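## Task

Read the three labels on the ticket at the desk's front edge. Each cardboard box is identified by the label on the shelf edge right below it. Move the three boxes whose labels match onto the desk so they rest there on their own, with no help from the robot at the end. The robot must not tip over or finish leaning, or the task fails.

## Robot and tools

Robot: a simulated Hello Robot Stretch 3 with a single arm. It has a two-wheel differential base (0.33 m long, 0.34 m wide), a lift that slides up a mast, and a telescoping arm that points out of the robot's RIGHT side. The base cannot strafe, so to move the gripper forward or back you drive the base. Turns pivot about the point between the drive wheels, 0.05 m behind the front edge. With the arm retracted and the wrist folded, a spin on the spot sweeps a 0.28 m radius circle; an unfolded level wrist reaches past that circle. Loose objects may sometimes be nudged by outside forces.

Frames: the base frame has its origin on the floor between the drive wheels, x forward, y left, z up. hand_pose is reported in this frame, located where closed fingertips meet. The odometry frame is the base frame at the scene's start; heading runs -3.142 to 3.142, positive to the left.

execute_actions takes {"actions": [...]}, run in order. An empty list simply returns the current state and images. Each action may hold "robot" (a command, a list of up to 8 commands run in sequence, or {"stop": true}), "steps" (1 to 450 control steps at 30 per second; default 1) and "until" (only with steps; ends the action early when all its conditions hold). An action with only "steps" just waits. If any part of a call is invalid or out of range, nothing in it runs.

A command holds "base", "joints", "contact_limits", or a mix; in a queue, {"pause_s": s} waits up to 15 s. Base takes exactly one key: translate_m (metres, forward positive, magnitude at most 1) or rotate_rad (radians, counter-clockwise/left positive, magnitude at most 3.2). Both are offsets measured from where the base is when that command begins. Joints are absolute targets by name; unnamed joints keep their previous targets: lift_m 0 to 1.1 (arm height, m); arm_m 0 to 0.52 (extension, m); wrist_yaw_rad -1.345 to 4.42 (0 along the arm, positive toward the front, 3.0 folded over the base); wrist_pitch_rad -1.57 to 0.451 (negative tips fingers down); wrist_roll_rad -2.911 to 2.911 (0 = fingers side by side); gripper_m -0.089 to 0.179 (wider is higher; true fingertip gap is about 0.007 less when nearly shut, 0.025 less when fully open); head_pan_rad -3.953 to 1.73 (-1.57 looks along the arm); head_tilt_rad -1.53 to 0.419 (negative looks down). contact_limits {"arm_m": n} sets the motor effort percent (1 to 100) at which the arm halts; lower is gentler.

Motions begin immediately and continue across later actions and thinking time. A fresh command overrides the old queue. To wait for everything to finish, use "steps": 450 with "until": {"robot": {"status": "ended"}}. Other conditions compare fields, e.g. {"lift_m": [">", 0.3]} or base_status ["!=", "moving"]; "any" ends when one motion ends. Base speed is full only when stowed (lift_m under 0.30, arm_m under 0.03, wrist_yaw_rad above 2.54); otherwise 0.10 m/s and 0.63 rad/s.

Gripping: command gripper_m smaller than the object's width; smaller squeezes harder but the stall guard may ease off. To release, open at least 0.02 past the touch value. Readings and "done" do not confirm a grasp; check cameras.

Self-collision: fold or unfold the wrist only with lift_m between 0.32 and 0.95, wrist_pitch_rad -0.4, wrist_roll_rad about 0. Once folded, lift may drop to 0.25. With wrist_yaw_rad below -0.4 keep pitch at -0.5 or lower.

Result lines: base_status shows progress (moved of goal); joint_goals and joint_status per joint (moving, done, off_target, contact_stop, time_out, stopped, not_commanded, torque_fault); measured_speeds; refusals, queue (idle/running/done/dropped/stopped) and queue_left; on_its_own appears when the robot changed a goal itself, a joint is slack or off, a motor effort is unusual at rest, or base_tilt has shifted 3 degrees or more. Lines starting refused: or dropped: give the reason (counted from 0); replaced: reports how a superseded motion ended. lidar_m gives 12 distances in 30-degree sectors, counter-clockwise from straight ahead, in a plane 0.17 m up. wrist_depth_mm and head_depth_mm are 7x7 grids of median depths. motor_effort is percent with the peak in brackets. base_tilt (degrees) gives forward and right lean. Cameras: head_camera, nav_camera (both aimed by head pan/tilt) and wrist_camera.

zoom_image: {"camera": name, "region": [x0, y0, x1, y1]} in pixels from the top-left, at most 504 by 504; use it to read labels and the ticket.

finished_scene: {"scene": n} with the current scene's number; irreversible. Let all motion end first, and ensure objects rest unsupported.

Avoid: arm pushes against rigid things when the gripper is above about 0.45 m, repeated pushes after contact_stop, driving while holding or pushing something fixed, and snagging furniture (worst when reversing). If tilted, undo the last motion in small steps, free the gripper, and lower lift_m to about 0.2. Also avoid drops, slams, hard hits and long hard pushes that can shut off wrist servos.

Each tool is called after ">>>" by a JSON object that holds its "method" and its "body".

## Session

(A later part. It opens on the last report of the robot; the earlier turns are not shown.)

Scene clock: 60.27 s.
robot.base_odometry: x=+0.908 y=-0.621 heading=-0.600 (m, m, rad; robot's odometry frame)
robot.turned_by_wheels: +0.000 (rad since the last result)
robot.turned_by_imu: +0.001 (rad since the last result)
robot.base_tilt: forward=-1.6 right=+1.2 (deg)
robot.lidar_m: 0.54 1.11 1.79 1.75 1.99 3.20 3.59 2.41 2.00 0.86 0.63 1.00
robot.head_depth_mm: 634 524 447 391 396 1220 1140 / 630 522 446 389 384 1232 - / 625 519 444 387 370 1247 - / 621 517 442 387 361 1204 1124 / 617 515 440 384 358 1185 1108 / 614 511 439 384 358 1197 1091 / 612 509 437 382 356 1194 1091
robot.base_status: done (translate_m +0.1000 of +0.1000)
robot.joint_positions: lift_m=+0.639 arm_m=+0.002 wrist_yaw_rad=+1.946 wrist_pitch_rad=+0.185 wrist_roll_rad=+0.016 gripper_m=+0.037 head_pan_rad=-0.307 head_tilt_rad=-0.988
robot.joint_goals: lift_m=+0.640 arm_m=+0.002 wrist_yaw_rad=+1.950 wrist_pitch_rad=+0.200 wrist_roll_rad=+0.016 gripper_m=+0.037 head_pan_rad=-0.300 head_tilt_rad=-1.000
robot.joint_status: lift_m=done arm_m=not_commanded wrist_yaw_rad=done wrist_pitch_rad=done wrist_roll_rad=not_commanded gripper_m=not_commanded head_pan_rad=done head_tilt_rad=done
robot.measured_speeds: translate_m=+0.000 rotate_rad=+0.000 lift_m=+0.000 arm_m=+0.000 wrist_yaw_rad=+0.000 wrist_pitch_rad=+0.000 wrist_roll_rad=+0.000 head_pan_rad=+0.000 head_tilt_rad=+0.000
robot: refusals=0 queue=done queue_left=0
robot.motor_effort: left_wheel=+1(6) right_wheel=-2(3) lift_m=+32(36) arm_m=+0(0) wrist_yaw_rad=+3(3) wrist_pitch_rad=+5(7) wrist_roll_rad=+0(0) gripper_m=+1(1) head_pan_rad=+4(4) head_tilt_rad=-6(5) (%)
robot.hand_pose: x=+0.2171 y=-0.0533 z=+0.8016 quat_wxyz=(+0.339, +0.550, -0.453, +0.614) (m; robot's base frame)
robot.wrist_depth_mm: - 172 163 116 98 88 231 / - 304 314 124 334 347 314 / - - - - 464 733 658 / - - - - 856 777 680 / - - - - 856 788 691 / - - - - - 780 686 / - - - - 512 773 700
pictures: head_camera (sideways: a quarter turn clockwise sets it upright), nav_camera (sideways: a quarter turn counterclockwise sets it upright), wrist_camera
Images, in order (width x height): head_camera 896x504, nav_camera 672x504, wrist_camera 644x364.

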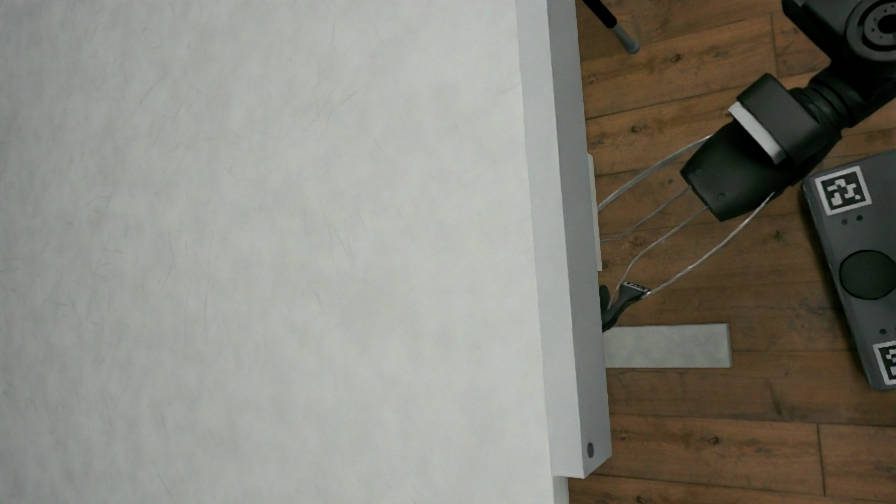

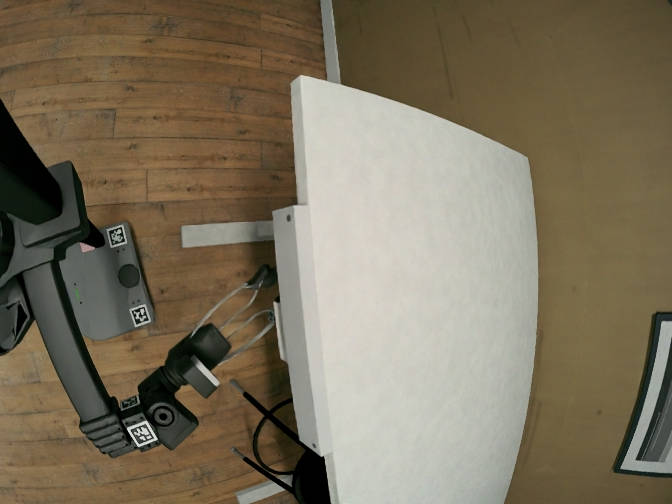

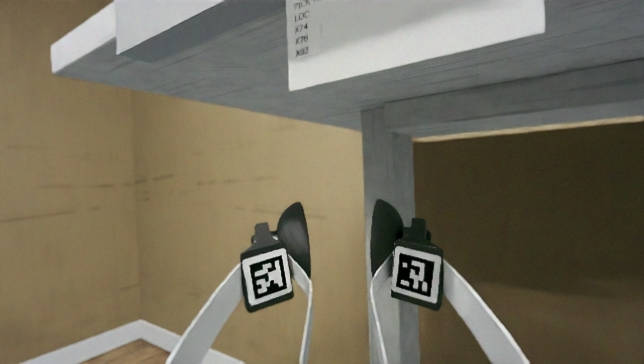

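>>> {"method": "execute_actions", "body": {"actions": [{"robot":{"joints":{"wrist_yaw_rad":1.45},"base":{"rotate_rad":0.3}},"steps":450,"until":{"robot":{"status":"ended"}}}]}}

>>> {"method": "zoom_image", "body": {"camera": "wrist_camera", "region": [100,0,400,120]}}

Scene clock: 65.70 s.
robot.base_odometry: x=+0.908 y=-0.621 heading=-0.300 (m, m, rad; robot's odometry frame)
robot.turned_by_wheels: +0.300 (rad since the last result)
robot.turned_by_imu: +0.298 (rad since the last result)
robot.base_tilt: forward=-1.6 right=+1.3 (deg)
robot.lidar_m: 0.55 1.37 1.75 1.81 2.45 3.50 2.92 2.10 2.00 0.62 0.87 0.54
robot.head_depth_mm: 633 525 449 391 351 1238 1137 / 630 523 446 389 356 - 1090 / 626 522 444 387 359 1216 1124 / 623 517 441 386 361 1205 1124 / 617 515 440 384 384 1191 1108 / 912 513 438 383 1321 1198 1095 / 989 1112 436 383 1330 1199 1090
robot.base_status: done (rotate_rad +0.2999 of +0.3000)
robot.joint_positions: lift_m=+0.639 arm_m=+0.002 wrist_yaw_rad=+1.454 wrist_pitch_rad=+0.185 wrist_roll_rad=+0.016 gripper_m=+0.037 head_pan_rad=-0.307 head_tilt_rad=-0.988
robot.joint_goals: lift_m=+0.640 arm_m=+0.002 wrist_yaw_rad=+1.450 wrist_pitch_rad=+0.200 wrist_roll_rad=+0.016 gripper_m=+0.037 head_pan_rad=-0.300 head_tilt_rad=-1.000
robot.joint_status: lift_m=done arm_m=not_commanded wrist_yaw_rad=done wrist_pitch_rad=done wrist_roll_rad=not_commanded gripper_m=not_commanded head_pan_rad=done head_tilt_rad=done
robot.measured_speeds: translate_m=+0.000 rotate_rad=+0.000 lift_m=+0.000 arm_m=+0.000 wrist_yaw_rad=+0.000 wrist_pitch_rad=+0.000 wrist_roll_rad=+0.000 head_pan_rad=+0.000 head_tilt_rad=+0.000
robot: refusals=0 queue=done queue_left=0
robot.motor_effort: left_wheel=-3(7) right_wheel=+1(4) lift_m=+32(33) arm_m=+0(0) wrist_yaw_rad=-2(1) wrist_pitch_rad=+5(5) wrist_roll_rad=+0(0) gripper_m=+1(0) head_pan_rad=+4(4) head_tilt_rad=-6(6) (%)
robot.hand_pose: x=+0.2332 y=-0.1773 z=+0.8016 quat_wxyz=(+0.479, +0.423, -0.573, +0.513) (m; robot's base frame)
robot.wrist_depth_mm: 195 204 209 214 219 224 230 / 329 307 315 325 338 314 293 / - - - 441 446 706 655 / - - - 476 807 733 670 / - - - 874 786 744 675 / - - - 874 - 729 671 / - - - 504 828 727 671
pictures: head_camera (sideways: a quarter turn clockwise sets it upright), nav_camera (sideways: a quarter turn counterclockwise sets it upright), wrist_camera
Images, in order (width x height): head_camera 896x504, nav_camera 672x504, wrist_camera 644x364.

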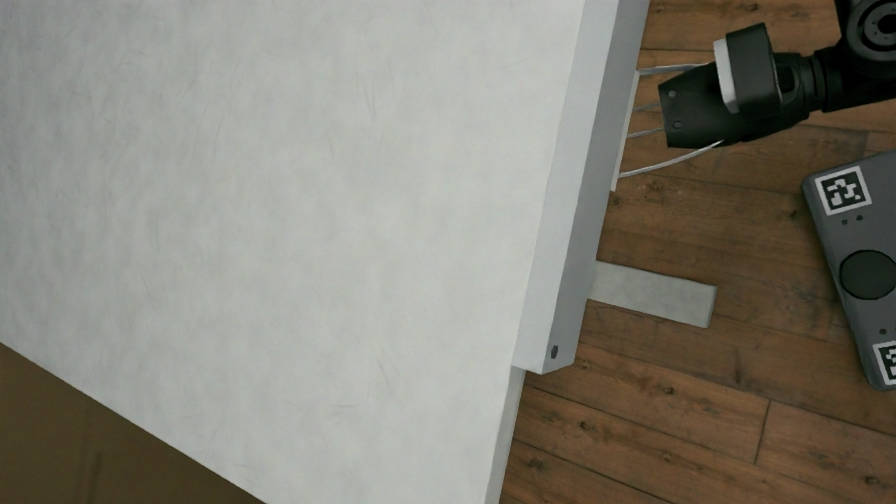

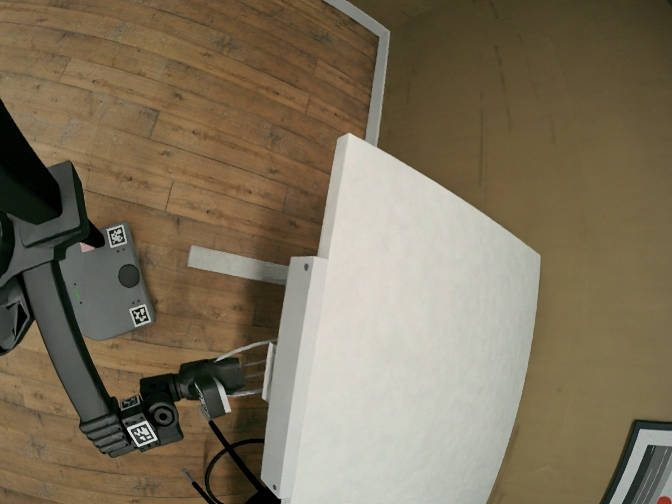

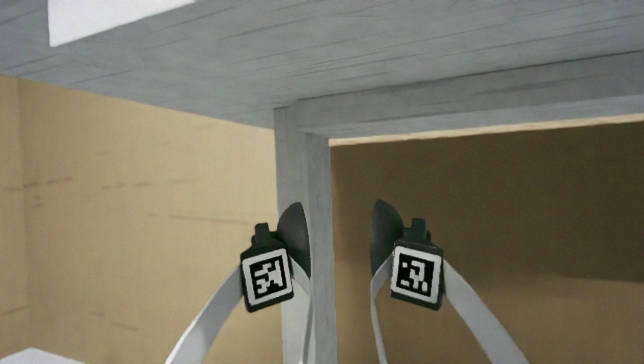

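Region (100, 0, 400, 120) of wrist_camera's 644x364 image, scaled by 1.680; it fills the top 202 rows of this view, and the rest is white.

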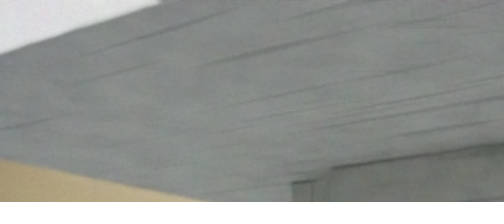

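>>> {"method": "execute_actions", "body": {"actions": [{"robot":{"joints":{"lift_m":0.67},"base":{"translate_m":-0.03}},"steps":450,"until":{"robot":{"status":"ended"}}}]}}

Scene clock: 68.87 s.
robot.base_odometry: x=+0.879 y=-0.612 heading=-0.300 (m, m, rad; robot's odometry frame)
robot.turned_by_wheels: +0.000 (rad since the last result)
robot.turned_by_imu: +0.001 (rad since the last result)
robot.base_tilt: forward=-1.6 right=+1.3 (deg)
robot.lidar_m: 0.58 1.41 1.76 1.83 2.48 3.47 2.90 2.07 1.98 0.63 0.88 0.57
robot.head_depth_mm: 636 526 448 390 364 1255 1132 / 630 523 447 389 381 - 1085 / 627 519 445 388 428 1215 1127 / 622 517 443 386 1280 1210 1127 / 619 514 441 385 1295 1186 1110 / 912 512 439 391 1343 1207 1097 / 1024 523 435 401 1337 1204 1084
robot.base_status: done (translate_m -0.0300 of -0.0300)
robot.joint_positions: lift_m=+0.669 arm_m=+0.002 wrist_yaw_rad=+1.454 wrist_pitch_rad=+0.184 wrist_roll_rad=+0.016 gripper_m=+0.037 head_pan_rad=-0.307 head_tilt_rad=-0.988
robot.joint_goals: lift_m=+0.670 arm_m=+0.002 wrist_yaw_rad=+1.450 wrist_pitch_rad=+0.200 wrist_roll_rad=+0.016 gripper_m=+0.037 head_pan_rad=-0.300 head_tilt_rad=-1.000
robot.joint_status: lift_m=done arm_m=not_commanded wrist_yaw_rad=done wrist_pitch_rad=done wrist_roll_rad=not_commanded gripper_m=not_commanded head_pan_rad=done head_tilt_rad=done
robot.measured_speeds: translate_m=+0.000 rotate_rad=+0.000 lift_m=+0.000 arm_m=+0.000 wrist_yaw_rad=+0.000 wrist_pitch_rad=+0.000 wrist_roll_rad=+0.000 head_pan_rad=+0.000 head_tilt_rad=+0.000
robot: refusals=0 queue=done queue_left=0
robot.motor_effort: left_wheel=-2(7) right_wheel=+2(3) lift_m=+33(34) arm_m=+0(0) wrist_yaw_rad=-2(2) wrist_pitch_rad=+5(5) wrist_roll_rad=+0(0) gripper_m=+1(1) head_pan_rad=+4(4) head_tilt_rad=-6(6) (%)
robot.hand_pose: x=+0.2332 y=-0.1773 z=+0.8314 quat_wxyz=(+0.479, +0.424, -0.573, +0.513) (m; robot's base frame)
robot.wrist_depth_mm: 102 93 86 79 151 155 159 / 133 104 90 80 233 242 252 / - 104 90 81 381 350 321 / - - - 497 852 755 691 / - - - 886 807 755 696 / - - - 882 - 773 692 / - - - 906 842 752 695
pictures: head_camera (sideways: a quarter turn clockwise sets it upright), nav_camera (sideways: a quarter turn counterclockwise sets it upright), wrist_camera
Images, in order (width x height): head_camera 896x504, nav_camera 672x504, wrist_camera 644x364.

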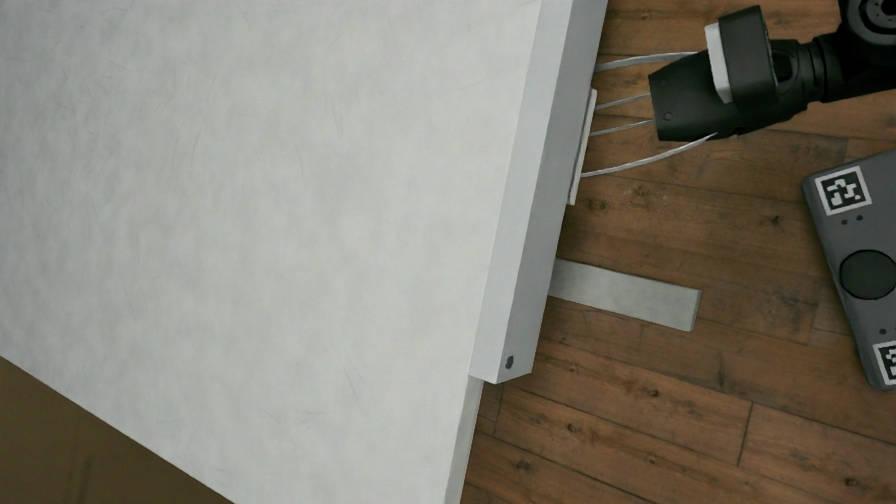

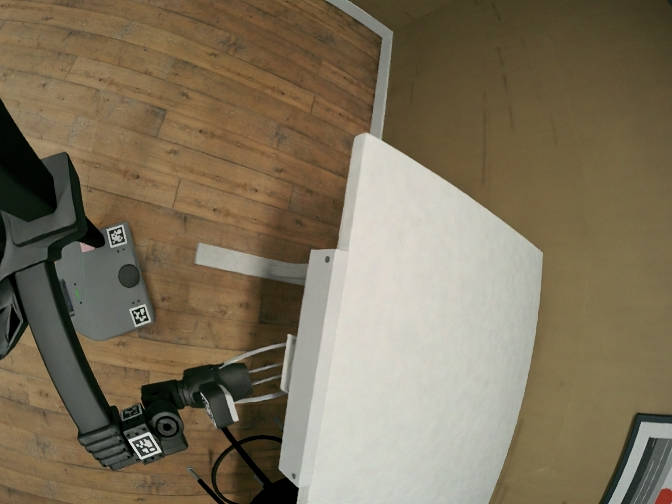

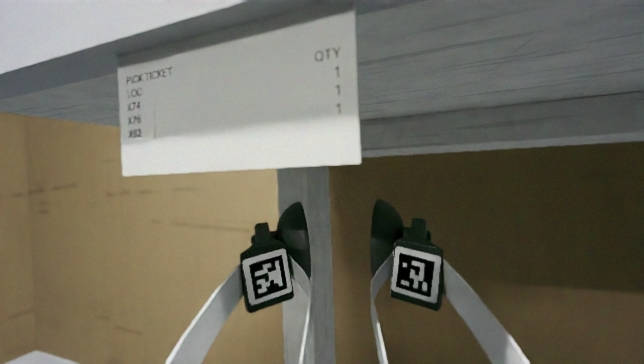

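>>> {"method": "execute_actions", "body": {"actions": [{"robot":[{"joints":{"lift_m":0.63}},{"joints":{"lift_m":0.4,"wrist_pitch_rad":-0.4},"base":{"translate_m":-0.3}},{"joints":{"wrist_yaw_rad":3.0,"head_pan_rad":0.45,"head_tilt_rad":-0.55},"base":{"rotate_rad":2.64}},{"joints":{"lift_m":0.25}},{"base":{"translate_m":1}},{"base":{"translate_m":1}}],"steps":450,"until":{"robot":{"status":"ended"}}},{"steps":450,"until":{"robot":{"status":"ended"}}}]}}

>>> {"method": "execute_actions", "body": {"actions": [{"robot":{"joints":{"head_pan_rad":-0.7}},"steps":90,"until":{"robot":{"status":"ended"}}}]}}

Scene clock: 96.03 s.
robot.base_odometry: x=-0.798 y=+0.914 heading=+2.340 (m, m, rad; robot's odometry frame)
robot.turned_by_wheels: +2.640 (rad since the last result)
robot.turned_by_imu: +2.626 (rad since the last result)
robot.base_tilt: forward=-1.7 right=+1.4 (deg)
robot.lidar_m: 1.51 1.29 1.71 1.89 1.96 2.63 2.67 2.72 1.97 1.89 1.56 1.29
robot.head_depth_mm: 1208 1317 1451 1617 1770 1484 1238 / 1259 1371 1528 1691 1828 1480 1246 / 1314 1372 1522 1770 1822 1473 1238 / 1368 1474 1648 1705 1757 1469 1227 / 1434 1548 1737 1942 1798 1452 1223 / 1501 1629 1822 1998 1800 1445 1221 / 1583 1624 1744 1986 1783 1443 1212
robot.base_status: done (translate_m +1.0000 of +1.0000)
robot.joint_positions: lift_m=+0.251 arm_m=+0.002 wrist_yaw_rad=+2.997 wrist_pitch_rad=-0.413 wrist_roll_rad=+0.016 gripper_m=+0.037 head_pan_rad=+0.443 head_tilt_rad=-0.556
robot.joint_goals: lift_m=+0.250 arm_m=+0.002 wrist_yaw_rad=+3.000 wrist_pitch_rad=-0.400 wrist_roll_rad=+0.016 gripper_m=+0.037 head_pan_rad=+0.450 head_tilt_rad=-0.550
robot.joint_status: lift_m=done arm_m=not_commanded wrist_yaw_rad=done wrist_pitch_rad=done wrist_roll_rad=not_commanded gripper_m=not_commanded head_pan_rad=done head_tilt_rad=done
robot.measured_speeds: translate_m=+0.000 rotate_rad=+0.000 lift_m=+0.000 arm_m=+0.000 wrist_yaw_rad=+0.000 wrist_pitch_rad=+0.000 wrist_roll_rad=+0.000 head_pan_rad=+0.000 head_tilt_rad=+0.000
robot: refusals=0 queue=done queue_left=0
robot.motor_effort: left_wheel=-3(6) right_wheel=+1(5) lift_m=+13(34) arm_m=-1(1) wrist_yaw_rad=+3(2) wrist_pitch_rad=+4(6) wrist_roll_rad=+0(0) gripper_m=+0(1) head_pan_rad=+5(47) head_tilt_rad=+2(31) (%)
robot.hand_pose: x=+0.0111 y=+0.0754 z=+0.2642 quat_wxyz=(+0.196, +0.706, +0.093, +0.674) (m; robot's base frame)
robot.wrist_depth_mm: - - - - - - - / - - - - - - - / 939 879 866 821 803 774 749 / 701 693 663 649 633 614 595 / 573 561 - 543 534 510 499 / 487 495 - - - 439 423 / - - - - 386 379 375
pictures: head_camera (sideways: a quarter turn clockwise sets it upright), nav_camera (sideways: a quarter turn counterclockwise sets it upright), wrist_camera
Images, in order (width x height): head_camera 896x504, nav_camera 672x504, wrist_camera 644x364.

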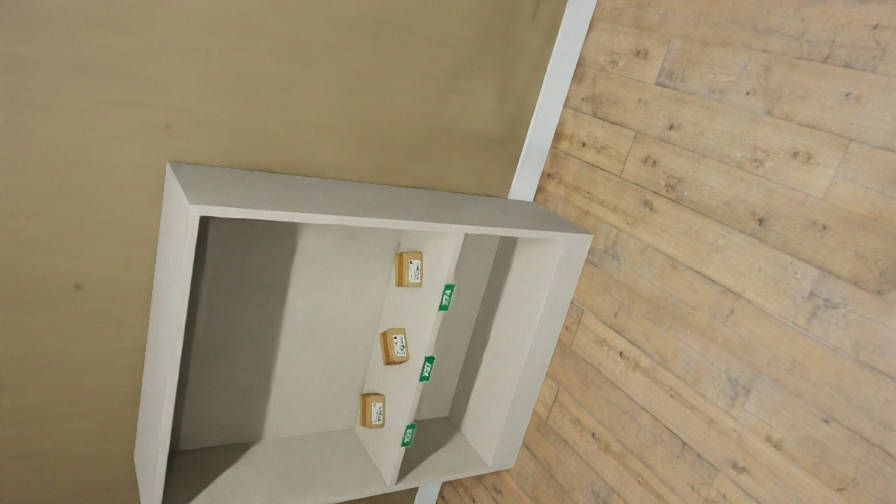

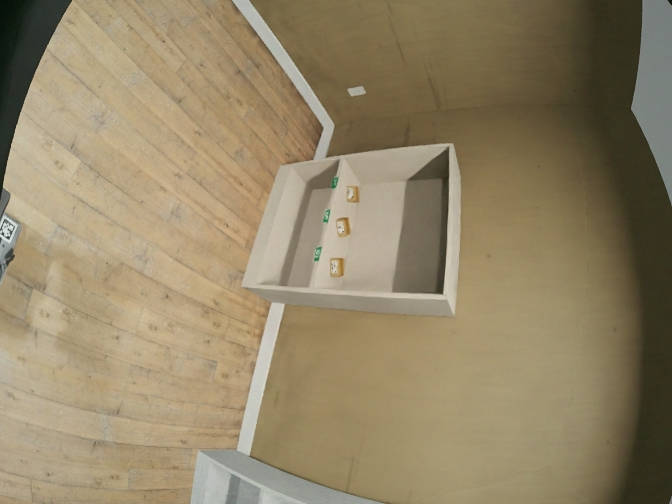

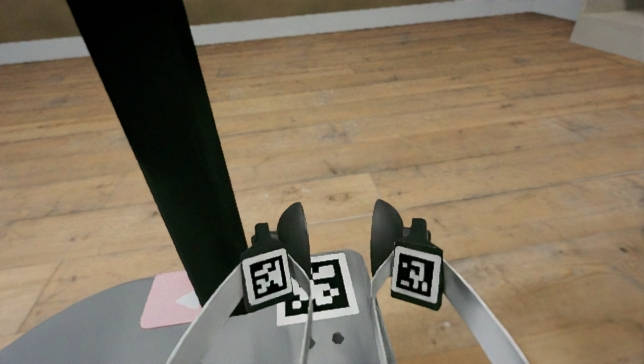

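Scene clock: 97.17 s.
robot.base_odometry: x=-0.798 y=+0.914 heading=+2.340 (m, m, rad; robot's odometry frame)
robot.turned_by_wheels: +0.000 (rad since the last result)
robot.turned_by_imu: +0.000 (rad since the last result)
robot.base_tilt: forward=-1.6 right=+1.2 (deg)
robot.lidar_m: 1.50 1.29 1.70 1.89 1.95 2.62 2.67 2.73 1.97 1.88 1.56 1.29
robot.head_depth_mm: 1824 1940 2074 1751 1816 1500 1238 / 1960 2127 2352 1998 1857 1471 1240 / 1513 1748 2312 2309 1819 1467 1231 / 1586 1747 1904 2101 1816 1462 1229 / 1479 1631 1841 2010 1799 1460 1223 / 1387 1492 1671 1738 1712 1456 1222 / 1264 1191 1369 1569 1729 1448 1218
robot.base_status: done (translate_m +1.0000 of +1.0000)
robot.joint_positions: lift_m=+0.251 arm_m=+0.002 wrist_yaw_rad=+2.997 wrist_pitch_rad=-0.413 wrist_roll_rad=+0.016 gripper_m=+0.037 head_pan_rad=-0.693 head_tilt_rad=-0.556
robot.joint_goals: lift_m=+0.250 arm_m=+0.002 wrist_yaw_rad=+3.000 wrist_pitch_rad=-0.400 wrist_roll_rad=+0.016 gripper_m=+0.037 head_pan_rad=-0.700 head_tilt_rad=-0.550
robot.joint_status: lift_m=done arm_m=not_commanded wrist_yaw_rad=done wrist_pitch_rad=done wrist_roll_rad=not_commanded gripper_m=not_commanded head_pan_rad=done head_tilt_rad=done
robot.measured_speeds: translate_m=+0.000 rotate_rad=+0.000 lift_m=+0.000 arm_m=+0.000 wrist_yaw_rad=+0.000 wrist_pitch_rad=+0.000 wrist_roll_rad=+0.000 head_pan_rad=+0.000 head_tilt_rad=+0.000
robot: refusals=0 queue=done queue_left=0
robot.motor_effort: left_wheel=-3(3) right_wheel=+1(1) lift_m=+13(13) arm_m=+0(1) wrist_yaw_rad=+3(2) wrist_pitch_rad=+4(4) wrist_roll_rad=+0(0) gripper_m=+1(1) head_pan_rad=-4(50) head_tilt_rad=+3(3) (%)
robot.hand_pose: x=+0.0111 y=+0.0754 z=+0.2642 quat_wxyz=(+0.196, +0.706, +0.093, +0.674) (m; robot's base frame)
robot.wrist_depth_mm: - - - - - - - / - - - - - - - / 941 872 847 833 804 772 731 / 713 698 671 650 636 625 600 / 576 556 - 543 530 506 494 / 484 492 - - - 436 429 / - - - - 386 379 372
pictures: head_camera (sideways: a quarter turn clockwise sets it upright), nav_camera (sideways: a quarter turn counterclockwise sets it upright), wrist_camera
Images, in order (width x height): head_camera 896x504, nav_camera 672x504, wrist_camera 644x364.

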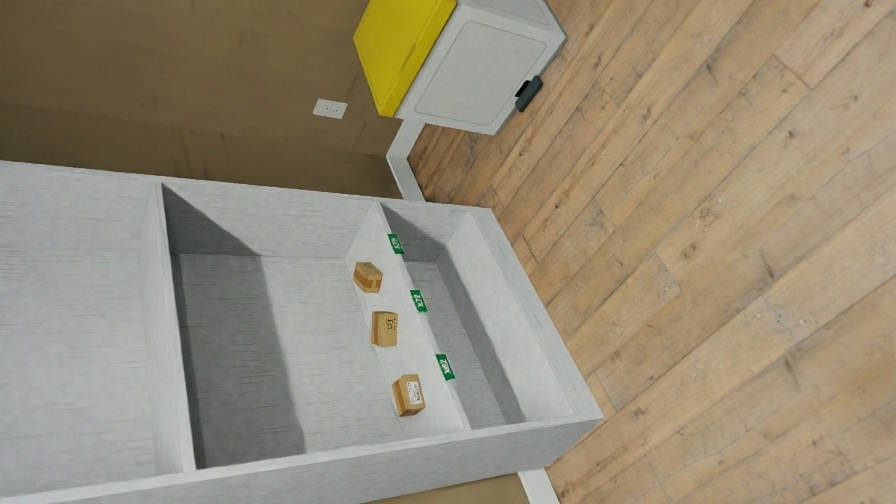

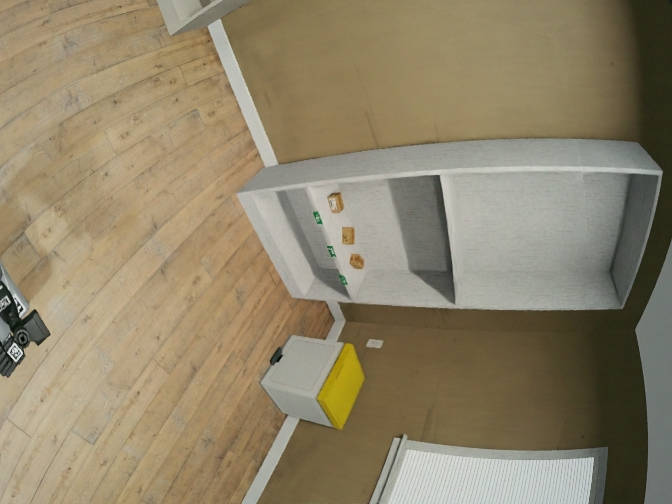

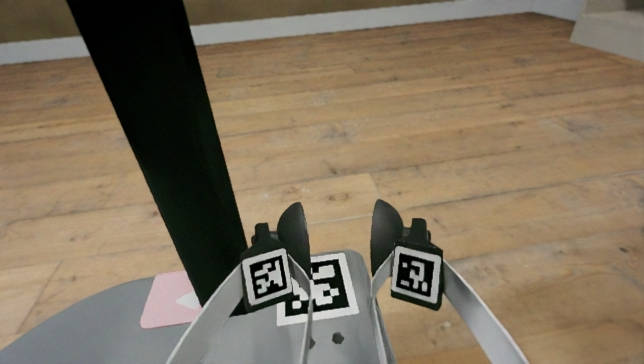

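>>> {"method": "zoom_image", "body": {"camera": "head_camera", "region": [340,220,480,420]}}

>>> {"method": "execute_actions", "body": {"actions": [{"robot":[{"base":{"rotate_rad":0.876}},{"base":{"translate_m":0.86}},{"joints":{"lift_m":0.4,"head_pan_rad":-1.57,"head_tilt_rad":-0.8},"base":{"rotate_rad":0.72}},{"joints":{"wrist_yaw_rad":0,"gripper_m":0.17}},{"joints":{"wrist_pitch_rad":0}}],"steps":450,"until":{"robot":{"status":"ended"}}},{"steps":450,"until":{"robot":{"status":"ended"}}}]}}

Region (340, 220, 480, 420) of head_camera's 896x504 image, scaled by 2.520, with more detail than that image has; it fills the left 353 columns of this view, and the rest is white.

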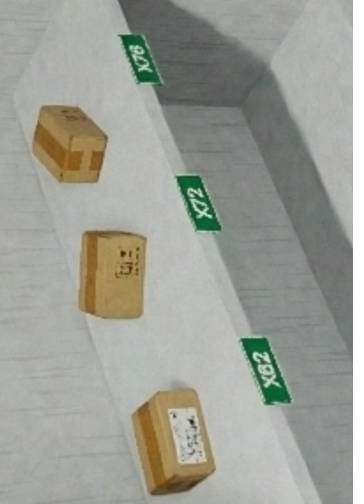

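Scene clock: 117.97 s.
robot.base_odometry: x=-1.656 y=+0.850 heading=-2.348 (m, m, rad; robot's odometry frame)
robot.turned_by_wheels: +1.596 (rad since the last result)
robot.turned_by_imu: +1.582 (rad since the last result)
robot.base_tilt: forward=-1.8 right=+1.3 (deg)
robot.lidar_m: 1.25 1.29 1.75 3.17 3.53 2.62 2.08 1.29 0.67 0.69 0.85 1.30
robot.head_depth_mm: 775 852 1066 1312 1489 1302 1139 / 747 727 782 1238 1502 1289 1139 / 743 875 1037 1125 1302 1292 1169 / 731 878 1037 1096 1322 1288 - / 721 872 1035 1143 1310 1273 1121 / 714 874 1032 1131 1300 1272 1121 / 703 870 1030 1106 1323 1264 1118
robot.base_status: done (rotate_rad +0.7199 of +0.7200)
robot.joint_positions: lift_m=+0.399 arm_m=+0.002 wrist_yaw_rad=+0.004 wrist_pitch_rad=-0.025 wrist_roll_rad=+0.016 gripper_m=+0.170 head_pan_rad=-1.563 head_tilt_rad=-0.791
robot.joint_goals: lift_m=+0.400 arm_m=+0.002 wrist_yaw_rad=+0.000 wrist_pitch_rad=+0.000 wrist_roll_rad=+0.016 gripper_m=+0.170 head_pan_rad=-1.570 head_tilt_rad=-0.800
robot.joint_status: lift_m=done arm_m=not_commanded wrist_yaw_rad=done wrist_pitch_rad=done wrist_roll_rad=not_commanded gripper_m=done head_pan_rad=done head_tilt_rad=done
robot.measured_speeds: translate_m=+0.000 rotate_rad=+0.000 lift_m=+0.000 arm_m=+0.000 wrist_yaw_rad=+0.000 wrist_pitch_rad=+0.000 wrist_roll_rad=+0.000 head_pan_rad=+0.000 head_tilt_rad=+0.000
robot: refusals=0 queue=done queue_left=0
robot.motor_effort: left_wheel=-2(9) right_wheel=+1(5) lift_m=+32(36) arm_m=-1(0) wrist_yaw_rad=-2(3) wrist_pitch_rad=+8(8) wrist_roll_rad=+0(0) gripper_m=+1(85) head_pan_rad=-3(50) head_tilt_rad=-4(24) (%)
robot.hand_pose: x=-0.0205 y=-0.4029 z=+0.5078 quat_wxyz=(+0.702, +0.010, -0.713, -0.008) (m; robot's base frame)
robot.wrist_depth_mm: 606 597 598 596 588 616 620 / 617 623 620 610 601 634 637 / 638 639 644 632 620 652 663 / 511 504 489 491 485 688 671 / 651 406 683 678 566 705 702 / 693 - 702 703 670 744 - / 658 690 694 692 626 744 738
pictures: head_camera (sideways: a quarter turn clockwise sets it upright), nav_camera (sideways: a quarter turn counterclockwise sets it upright), wrist_camera
Images, in order (width x height): head_camera 896x504, nav_camera 672x504, wrist_camera 644x364.

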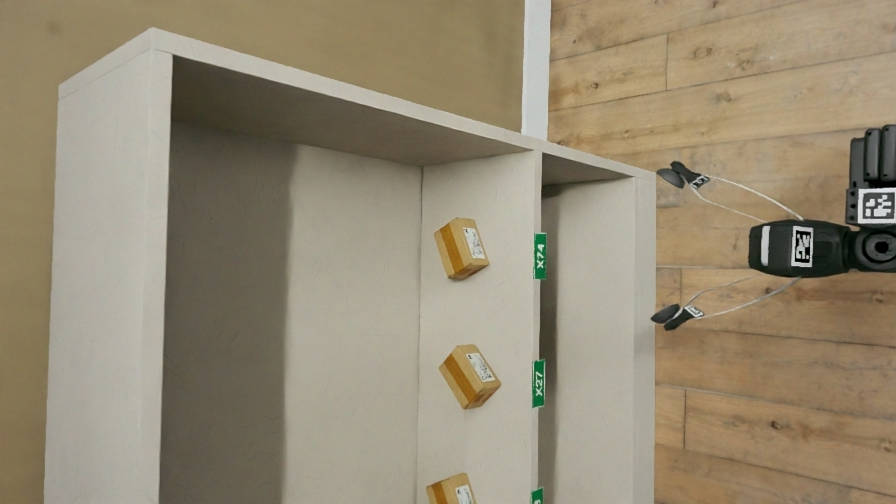

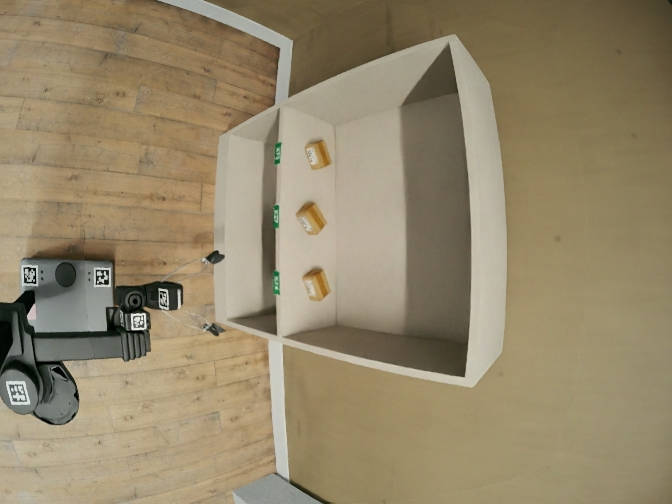

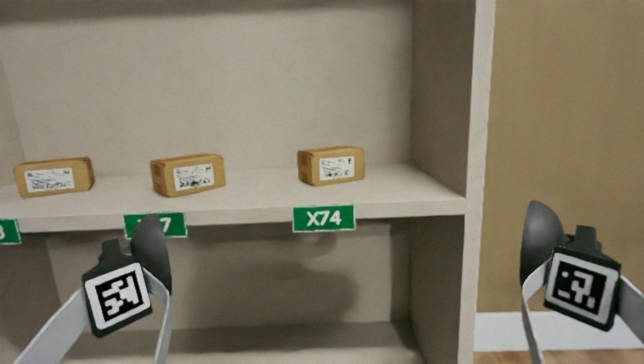

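>>> {"method": "execute_actions", "body": {"actions": [{"robot":[{"base":{"translate_m":-0.085},"joints":{"wrist_yaw_rad":0.35,"arm_m":0.27,"gripper_m":0.15}}],"steps":450,"until":{"robot":{"status":"ended"}}}]}}

Scene clock: 126.17 s.
robot.base_odometry: x=-1.596 y=+0.910 heading=-2.348 (m, m, rad; robot's odometry frame)
robot.turned_by_wheels: +0.000 (rad since the last result)
robot.turned_by_imu: +0.001 (rad since the last result)
robot.base_tilt: forward=-1.7 right=+1.1 (deg)
robot.lidar_m: 1.34 1.38 1.87 3.23 3.51 2.54 1.98 1.22 0.98 0.65 0.93 0.92
robot.head_depth_mm: 792 913 1070 1314 1499 1302 1139 / 789 892 1079 1313 1509 1300 1136 / 742 715 824 1159 1496 1285 1132 / 730 878 1035 1152 1373 1278 1132 / 721 876 1039 1119 1311 1276 1123 / 710 875 1038 1138 1331 1270 1124 / 705 870 1034 1136 1335 1268 1122
robot.base_status: done (translate_m -0.0850 of -0.0850)
robot.joint_positions: lift_m=+0.399 arm_m=+0.270 wrist_yaw_rad=+0.348 wrist_pitch_rad=-0.023 wrist_roll_rad=+0.016 gripper_m=+0.150 head_pan_rad=-1.563 head_tilt_rad=-0.791
robot.joint_goals: lift_m=+0.400 arm_m=+0.270 wrist_yaw_rad=+0.350 wrist_pitch_rad=+0.000 wrist_roll_rad=+0.016 gripper_m=+0.150 head_pan_rad=-1.570 head_tilt_rad=-0.800
robot.joint_status: lift_m=done arm_m=done wrist_yaw_rad=done wrist_pitch_rad=done wrist_roll_rad=not_commanded gripper_m=done head_pan_rad=done head_tilt_rad=done
robot.measured_speeds: translate_m=+0.000 rotate_rad=+0.000 lift_m=+0.000 arm_m=+0.000 wrist_yaw_rad=+0.000 wrist_pitch_rad=+0.000 wrist_roll_rad=+0.000 head_pan_rad=+0.000 head_tilt_rad=+0.000
robot: refusals=0 queue=done queue_left=0
robot.motor_effort: left_wheel=-2(8) right_wheel=+1(3) lift_m=+33(33) arm_m=+3(5) wrist_yaw_rad=+2(4) wrist_pitch_rad=+7(8) wrist_roll_rad=+0(0) gripper_m=+0(75) head_pan_rad=-4(3) head_tilt_rad=-4(4) (%)
robot.hand_pose: x=+0.0656 y=-0.6549 z=+0.5081 quat_wxyz=(+0.692, +0.132, -0.700, +0.113) (m; robot's base frame)
robot.wrist_depth_mm: 526 471 422 385 350 326 260 / 538 488 437 396 366 332 257 / 557 513 457 414 376 345 252 / 425 331 467 415 369 356 250 / 341 296 320 268 252 300 237 / 237 - 225 219 215 206 203 / 544 614 184 172 168 166 157
pictures: head_camera (sideways: a quarter turn clockwise sets it upright), nav_camera (sideways: a quarter turn counterclockwise sets it upright), wrist_camera
Images, in order (width x height): head_camera 896x504, nav_camera 672x504, wrist_camera 644x364.

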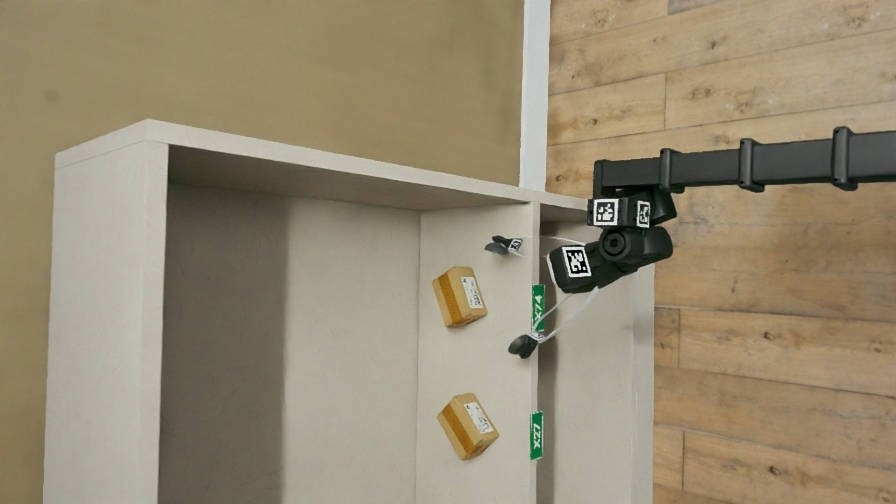

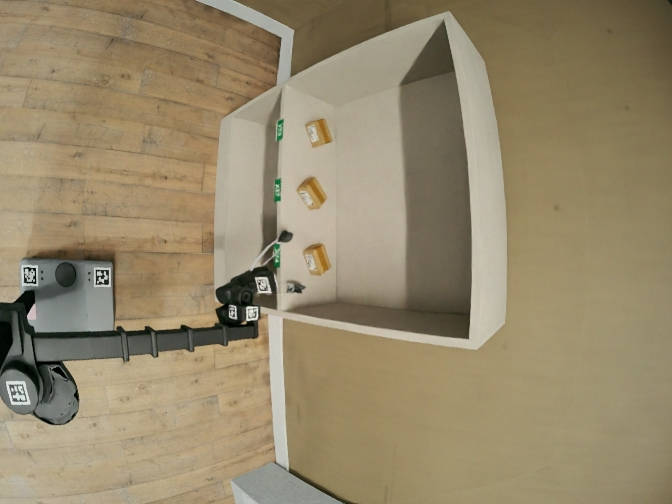

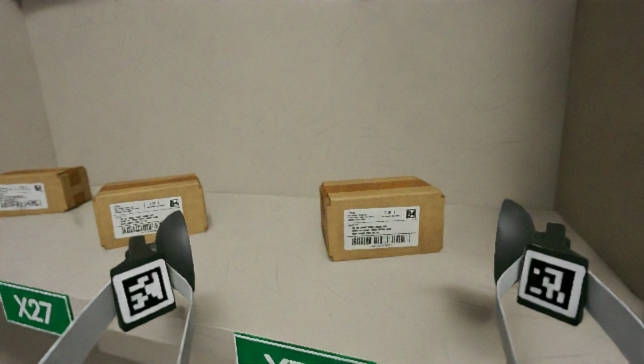

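>>> {"method": "execute_actions", "body": {"actions": [{"robot":[{"joints":{"lift_m":0.375,"arm_m":0.36}}],"steps":450,"until":{"robot":{"status":"ended"}}}]}}

Scene clock: 130.00 s.
robot.base_odometry: x=-1.596 y=+0.910 heading=-2.348 (m, m, rad; robot's odometry frame)
robot.turned_by_wheels: +0.000 (rad since the last result)
robot.turned_by_imu: +0.001 (rad since the last result)
robot.base_tilt: forward=-1.7 right=+1.4 (deg)
robot.lidar_m: 1.34 1.38 1.87 3.22 3.49 2.54 1.98 1.22 0.98 0.65 0.93 0.91
robot.head_depth_mm: 790 909 1074 1314 1508 1302 1144 / 789 893 1074 1317 1502 1296 1132 / 740 715 824 1155 1498 1310 1129 / 731 877 1036 1157 1300 1283 1125 / 722 878 1033 1127 1314 1279 1130 / 710 876 1035 1139 1323 1275 1121 / 705 875 1036 1136 1324 1264 1119
robot.base_status: done (translate_m -0.0850 of -0.0850)
robot.joint_positions: lift_m=+0.376 arm_m=+0.360 wrist_yaw_rad=+0.348 wrist_pitch_rad=-0.023 wrist_roll_rad=+0.016 gripper_m=+0.150 head_pan_rad=-1.563 head_tilt_rad=-0.791
robot.joint_goals: lift_m=+0.375 arm_m=+0.360 wrist_yaw_rad=+0.350 wrist_pitch_rad=+0.000 wrist_roll_rad=+0.016 gripper_m=+0.150 head_pan_rad=-1.570 head_tilt_rad=-0.800
robot.joint_status: lift_m=done arm_m=done wrist_yaw_rad=done wrist_pitch_rad=done wrist_roll_rad=not_commanded gripper_m=done head_pan_rad=done head_tilt_rad=done
robot.measured_speeds: translate_m=+0.000 rotate_rad=+0.000 lift_m=+0.000 arm_m=+0.000 wrist_yaw_rad=+0.000 wrist_pitch_rad=+0.000 wrist_roll_rad=+0.000 head_pan_rad=+0.000 head_tilt_rad=+0.000
robot: refusals=0 queue=done queue_left=0
robot.motor_effort: left_wheel=-3(3) right_wheel=+1(1) lift_m=+13(33) arm_m=+2(3) wrist_yaw_rad=+3(2) wrist_pitch_rad=+7(7) wrist_roll_rad=+0(0) gripper_m=-1(0) head_pan_rad=-3(4) head_tilt_rad=-4(5) (%)
robot.hand_pose: x=+0.0656 y=-0.7449 z=+0.4842 quat_wxyz=(+0.692, +0.131, -0.700, +0.113) (m; robot's base frame)
robot.wrist_depth_mm: 406 364 328 297 271 251 234 / 425 376 342 308 282 259 241 / 447 397 355 319 290 268 247 / 229 397 363 188 285 275 243 / 225 242 244 162 167 237 208 / 188 - 174 165 169 163 170 / 151 136 138 136 133 131 124
pictures: head_camera (sideways: a quarter turn clockwise sets it upright), nav_camera (sideways: a quarter turn counterclockwise sets it upright), wrist_camera
Images, in order (width x height): head_camera 896x504, nav_camera 672x504, wrist_camera 644x364.

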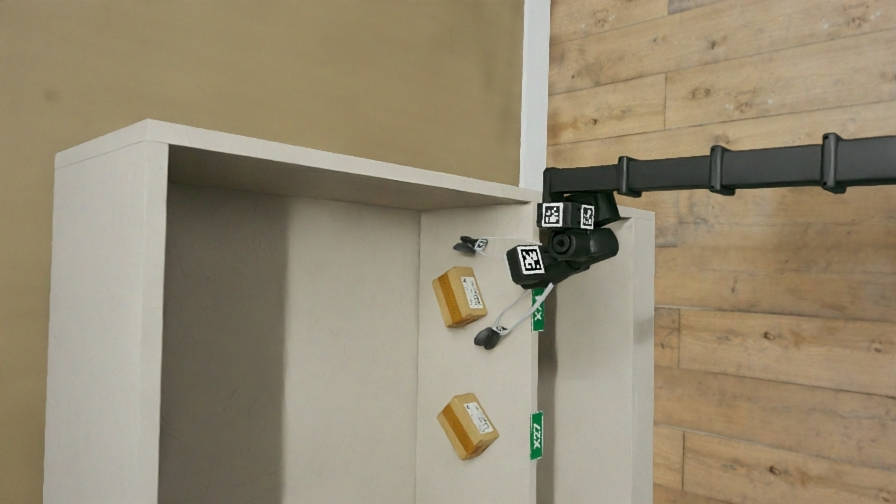

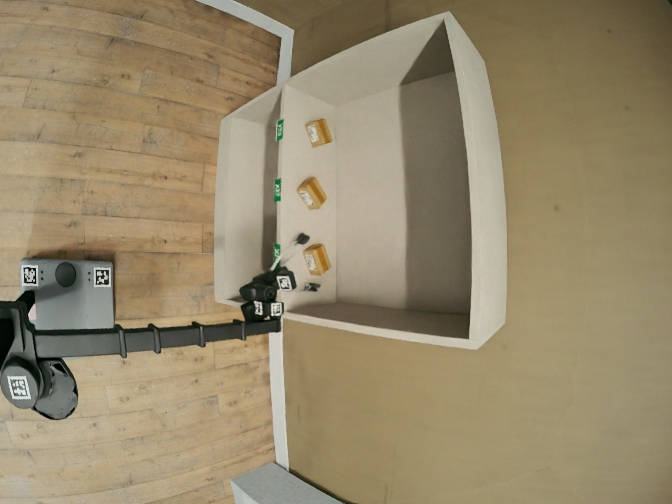

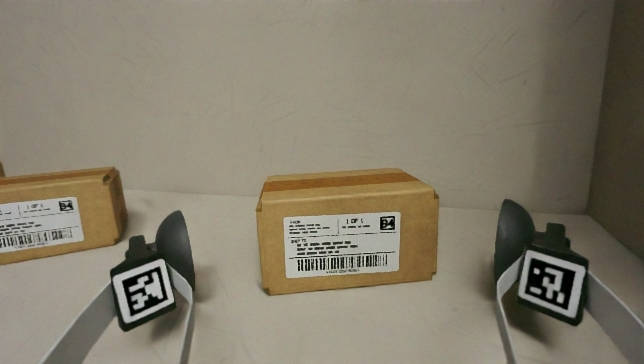

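>>> {"method": "execute_actions", "body": {"actions": [{"robot":[{"base":{"translate_m":0.01},"joints":{"arm_m":0.39}},{"joints":{"gripper_m":0.05}},{"joints":{"lift_m":0.4}},{"joints":{"arm_m":0}},{"joints":{"wrist_yaw_rad":2.6,"wrist_pitch_rad":-0.2,"head_tilt_rad":-1.3,"head_pan_rad":-0.5},"base":{"rotate_rad":1.62}},{"joints":{"lift_m":0.29}}],"steps":450,"until":{"robot":{"status":"ended"}}},{"steps":450,"until":{"robot":{"status":"ended"}}}]}}

Scene clock: 145.50 s.
robot.base_odometry: x=-1.603 y=+0.903 heading=-0.728 (m, m, rad; robot's odometry frame)
robot.turned_by_wheels: +1.620 (rad since the last result)
robot.turned_by_imu: +1.610 (rad since the last result)
robot.base_tilt: forward=-1.7 right=+1.4 (deg)
robot.lidar_m: 3.15 3.39 2.52 2.00 1.30 0.97 0.65 0.91 0.92 1.33 1.39 1.93
robot.head_depth_mm: 1580 1494 1406 1328 1257 1202 1144 / 1581 1490 1409 1322 1262 1186 1142 / 1573 1480 1398 1324 1275 - 1138 / 1575 1486 1393 1327 1258 - - / 1574 1470 1390 1319 1242 - - / 1579 1460 1392 1307 1243 1193 1148 / 1561 1471 1392 1311 1242 1194 1131
robot.base_status: done (rotate_rad +1.6199 of +1.6200)
robot.joint_positions: lift_m=+0.290 arm_m=+0.003 wrist_yaw_rad=+2.596 wrist_pitch_rad=-0.224 wrist_roll_rad=+0.016 gripper_m=+0.051 head_pan_rad=-0.507 head_tilt_rad=-1.284
robot.joint_goals: lift_m=+0.290 arm_m=+0.000 wrist_yaw_rad=+2.600 wrist_pitch_rad=-0.200 wrist_roll_rad=+0.016 gripper_m=+0.050 head_pan_rad=-0.500 head_tilt_rad=-1.300
robot.joint_status: lift_m=done arm_m=done wrist_yaw_rad=done wrist_pitch_rad=done wrist_roll_rad=not_commanded gripper_m=done head_pan_rad=done head_tilt_rad=done
robot.measured_speeds: translate_m=+0.000 rotate_rad=+0.000 lift_m=+0.000 arm_m=+0.000 wrist_yaw_rad=+0.000 wrist_pitch_rad=+0.000 wrist_roll_rad=+0.000 head_pan_rad=+0.000 head_tilt_rad=+0.000
robot: refusals=0 queue=done queue_left=0
robot.motor_effort: left_wheel=-3(6) right_wheel=+2(4) lift_m=+13(35) arm_m=-3(5) wrist_yaw_rad=+4(4) wrist_pitch_rad=+8(8) wrist_roll_rad=+0(0) gripper_m=-17(93) head_pan_rad=+4(51) head_tilt_rad=-8(34) (%)
robot.hand_pose: x=+0.1055 y=+0.0614 z=+0.3488 quat_wxyz=(+0.265, +0.703, -0.115, +0.650) (m; robot's base frame)
robot.wrist_depth_mm: - - - - - - - / - - - - - - - / - - - - - - - / - - - - - 940 947 / 852 824 128 129 130 755 719 / 656 673 132 133 135 - 587 / 548 533 513 484 492 497 488
pictures: head_camera (sideways: a quarter turn clockwise sets it upright), nav_camera (sideways: a quarter turn counterclockwise sets it upright), wrist_camera
Images, in order (width x height): head_camera 896x504, nav_camera 672x504, wrist_camera 644x364.

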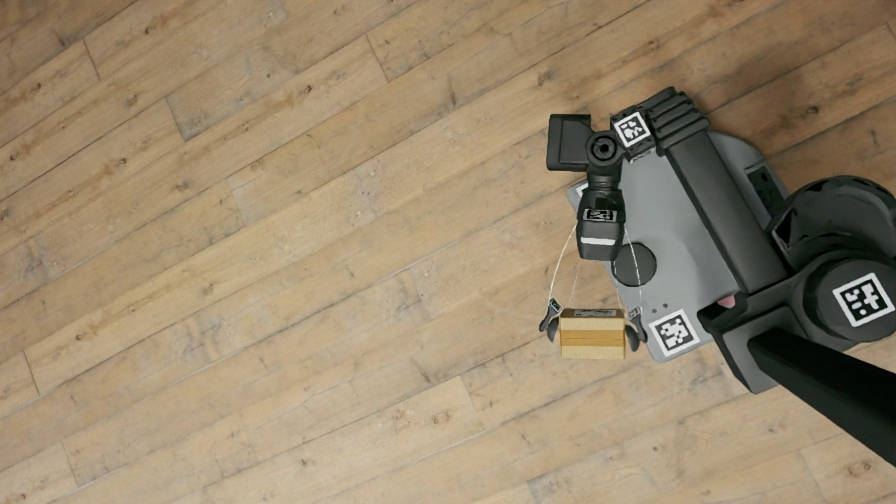

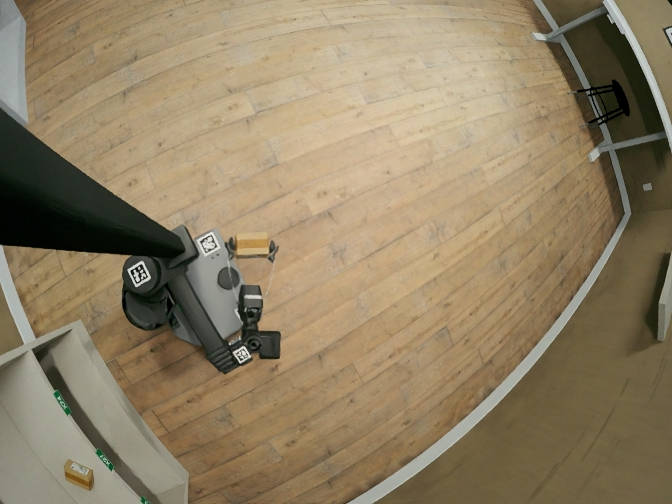

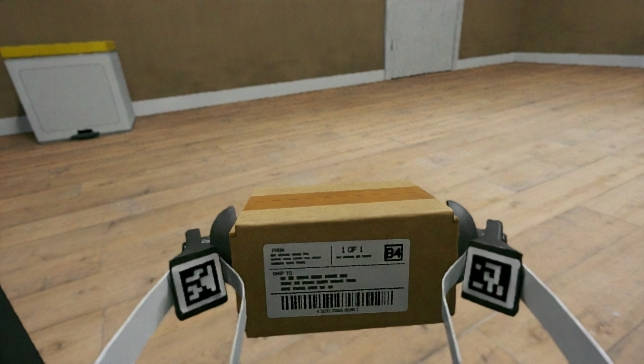

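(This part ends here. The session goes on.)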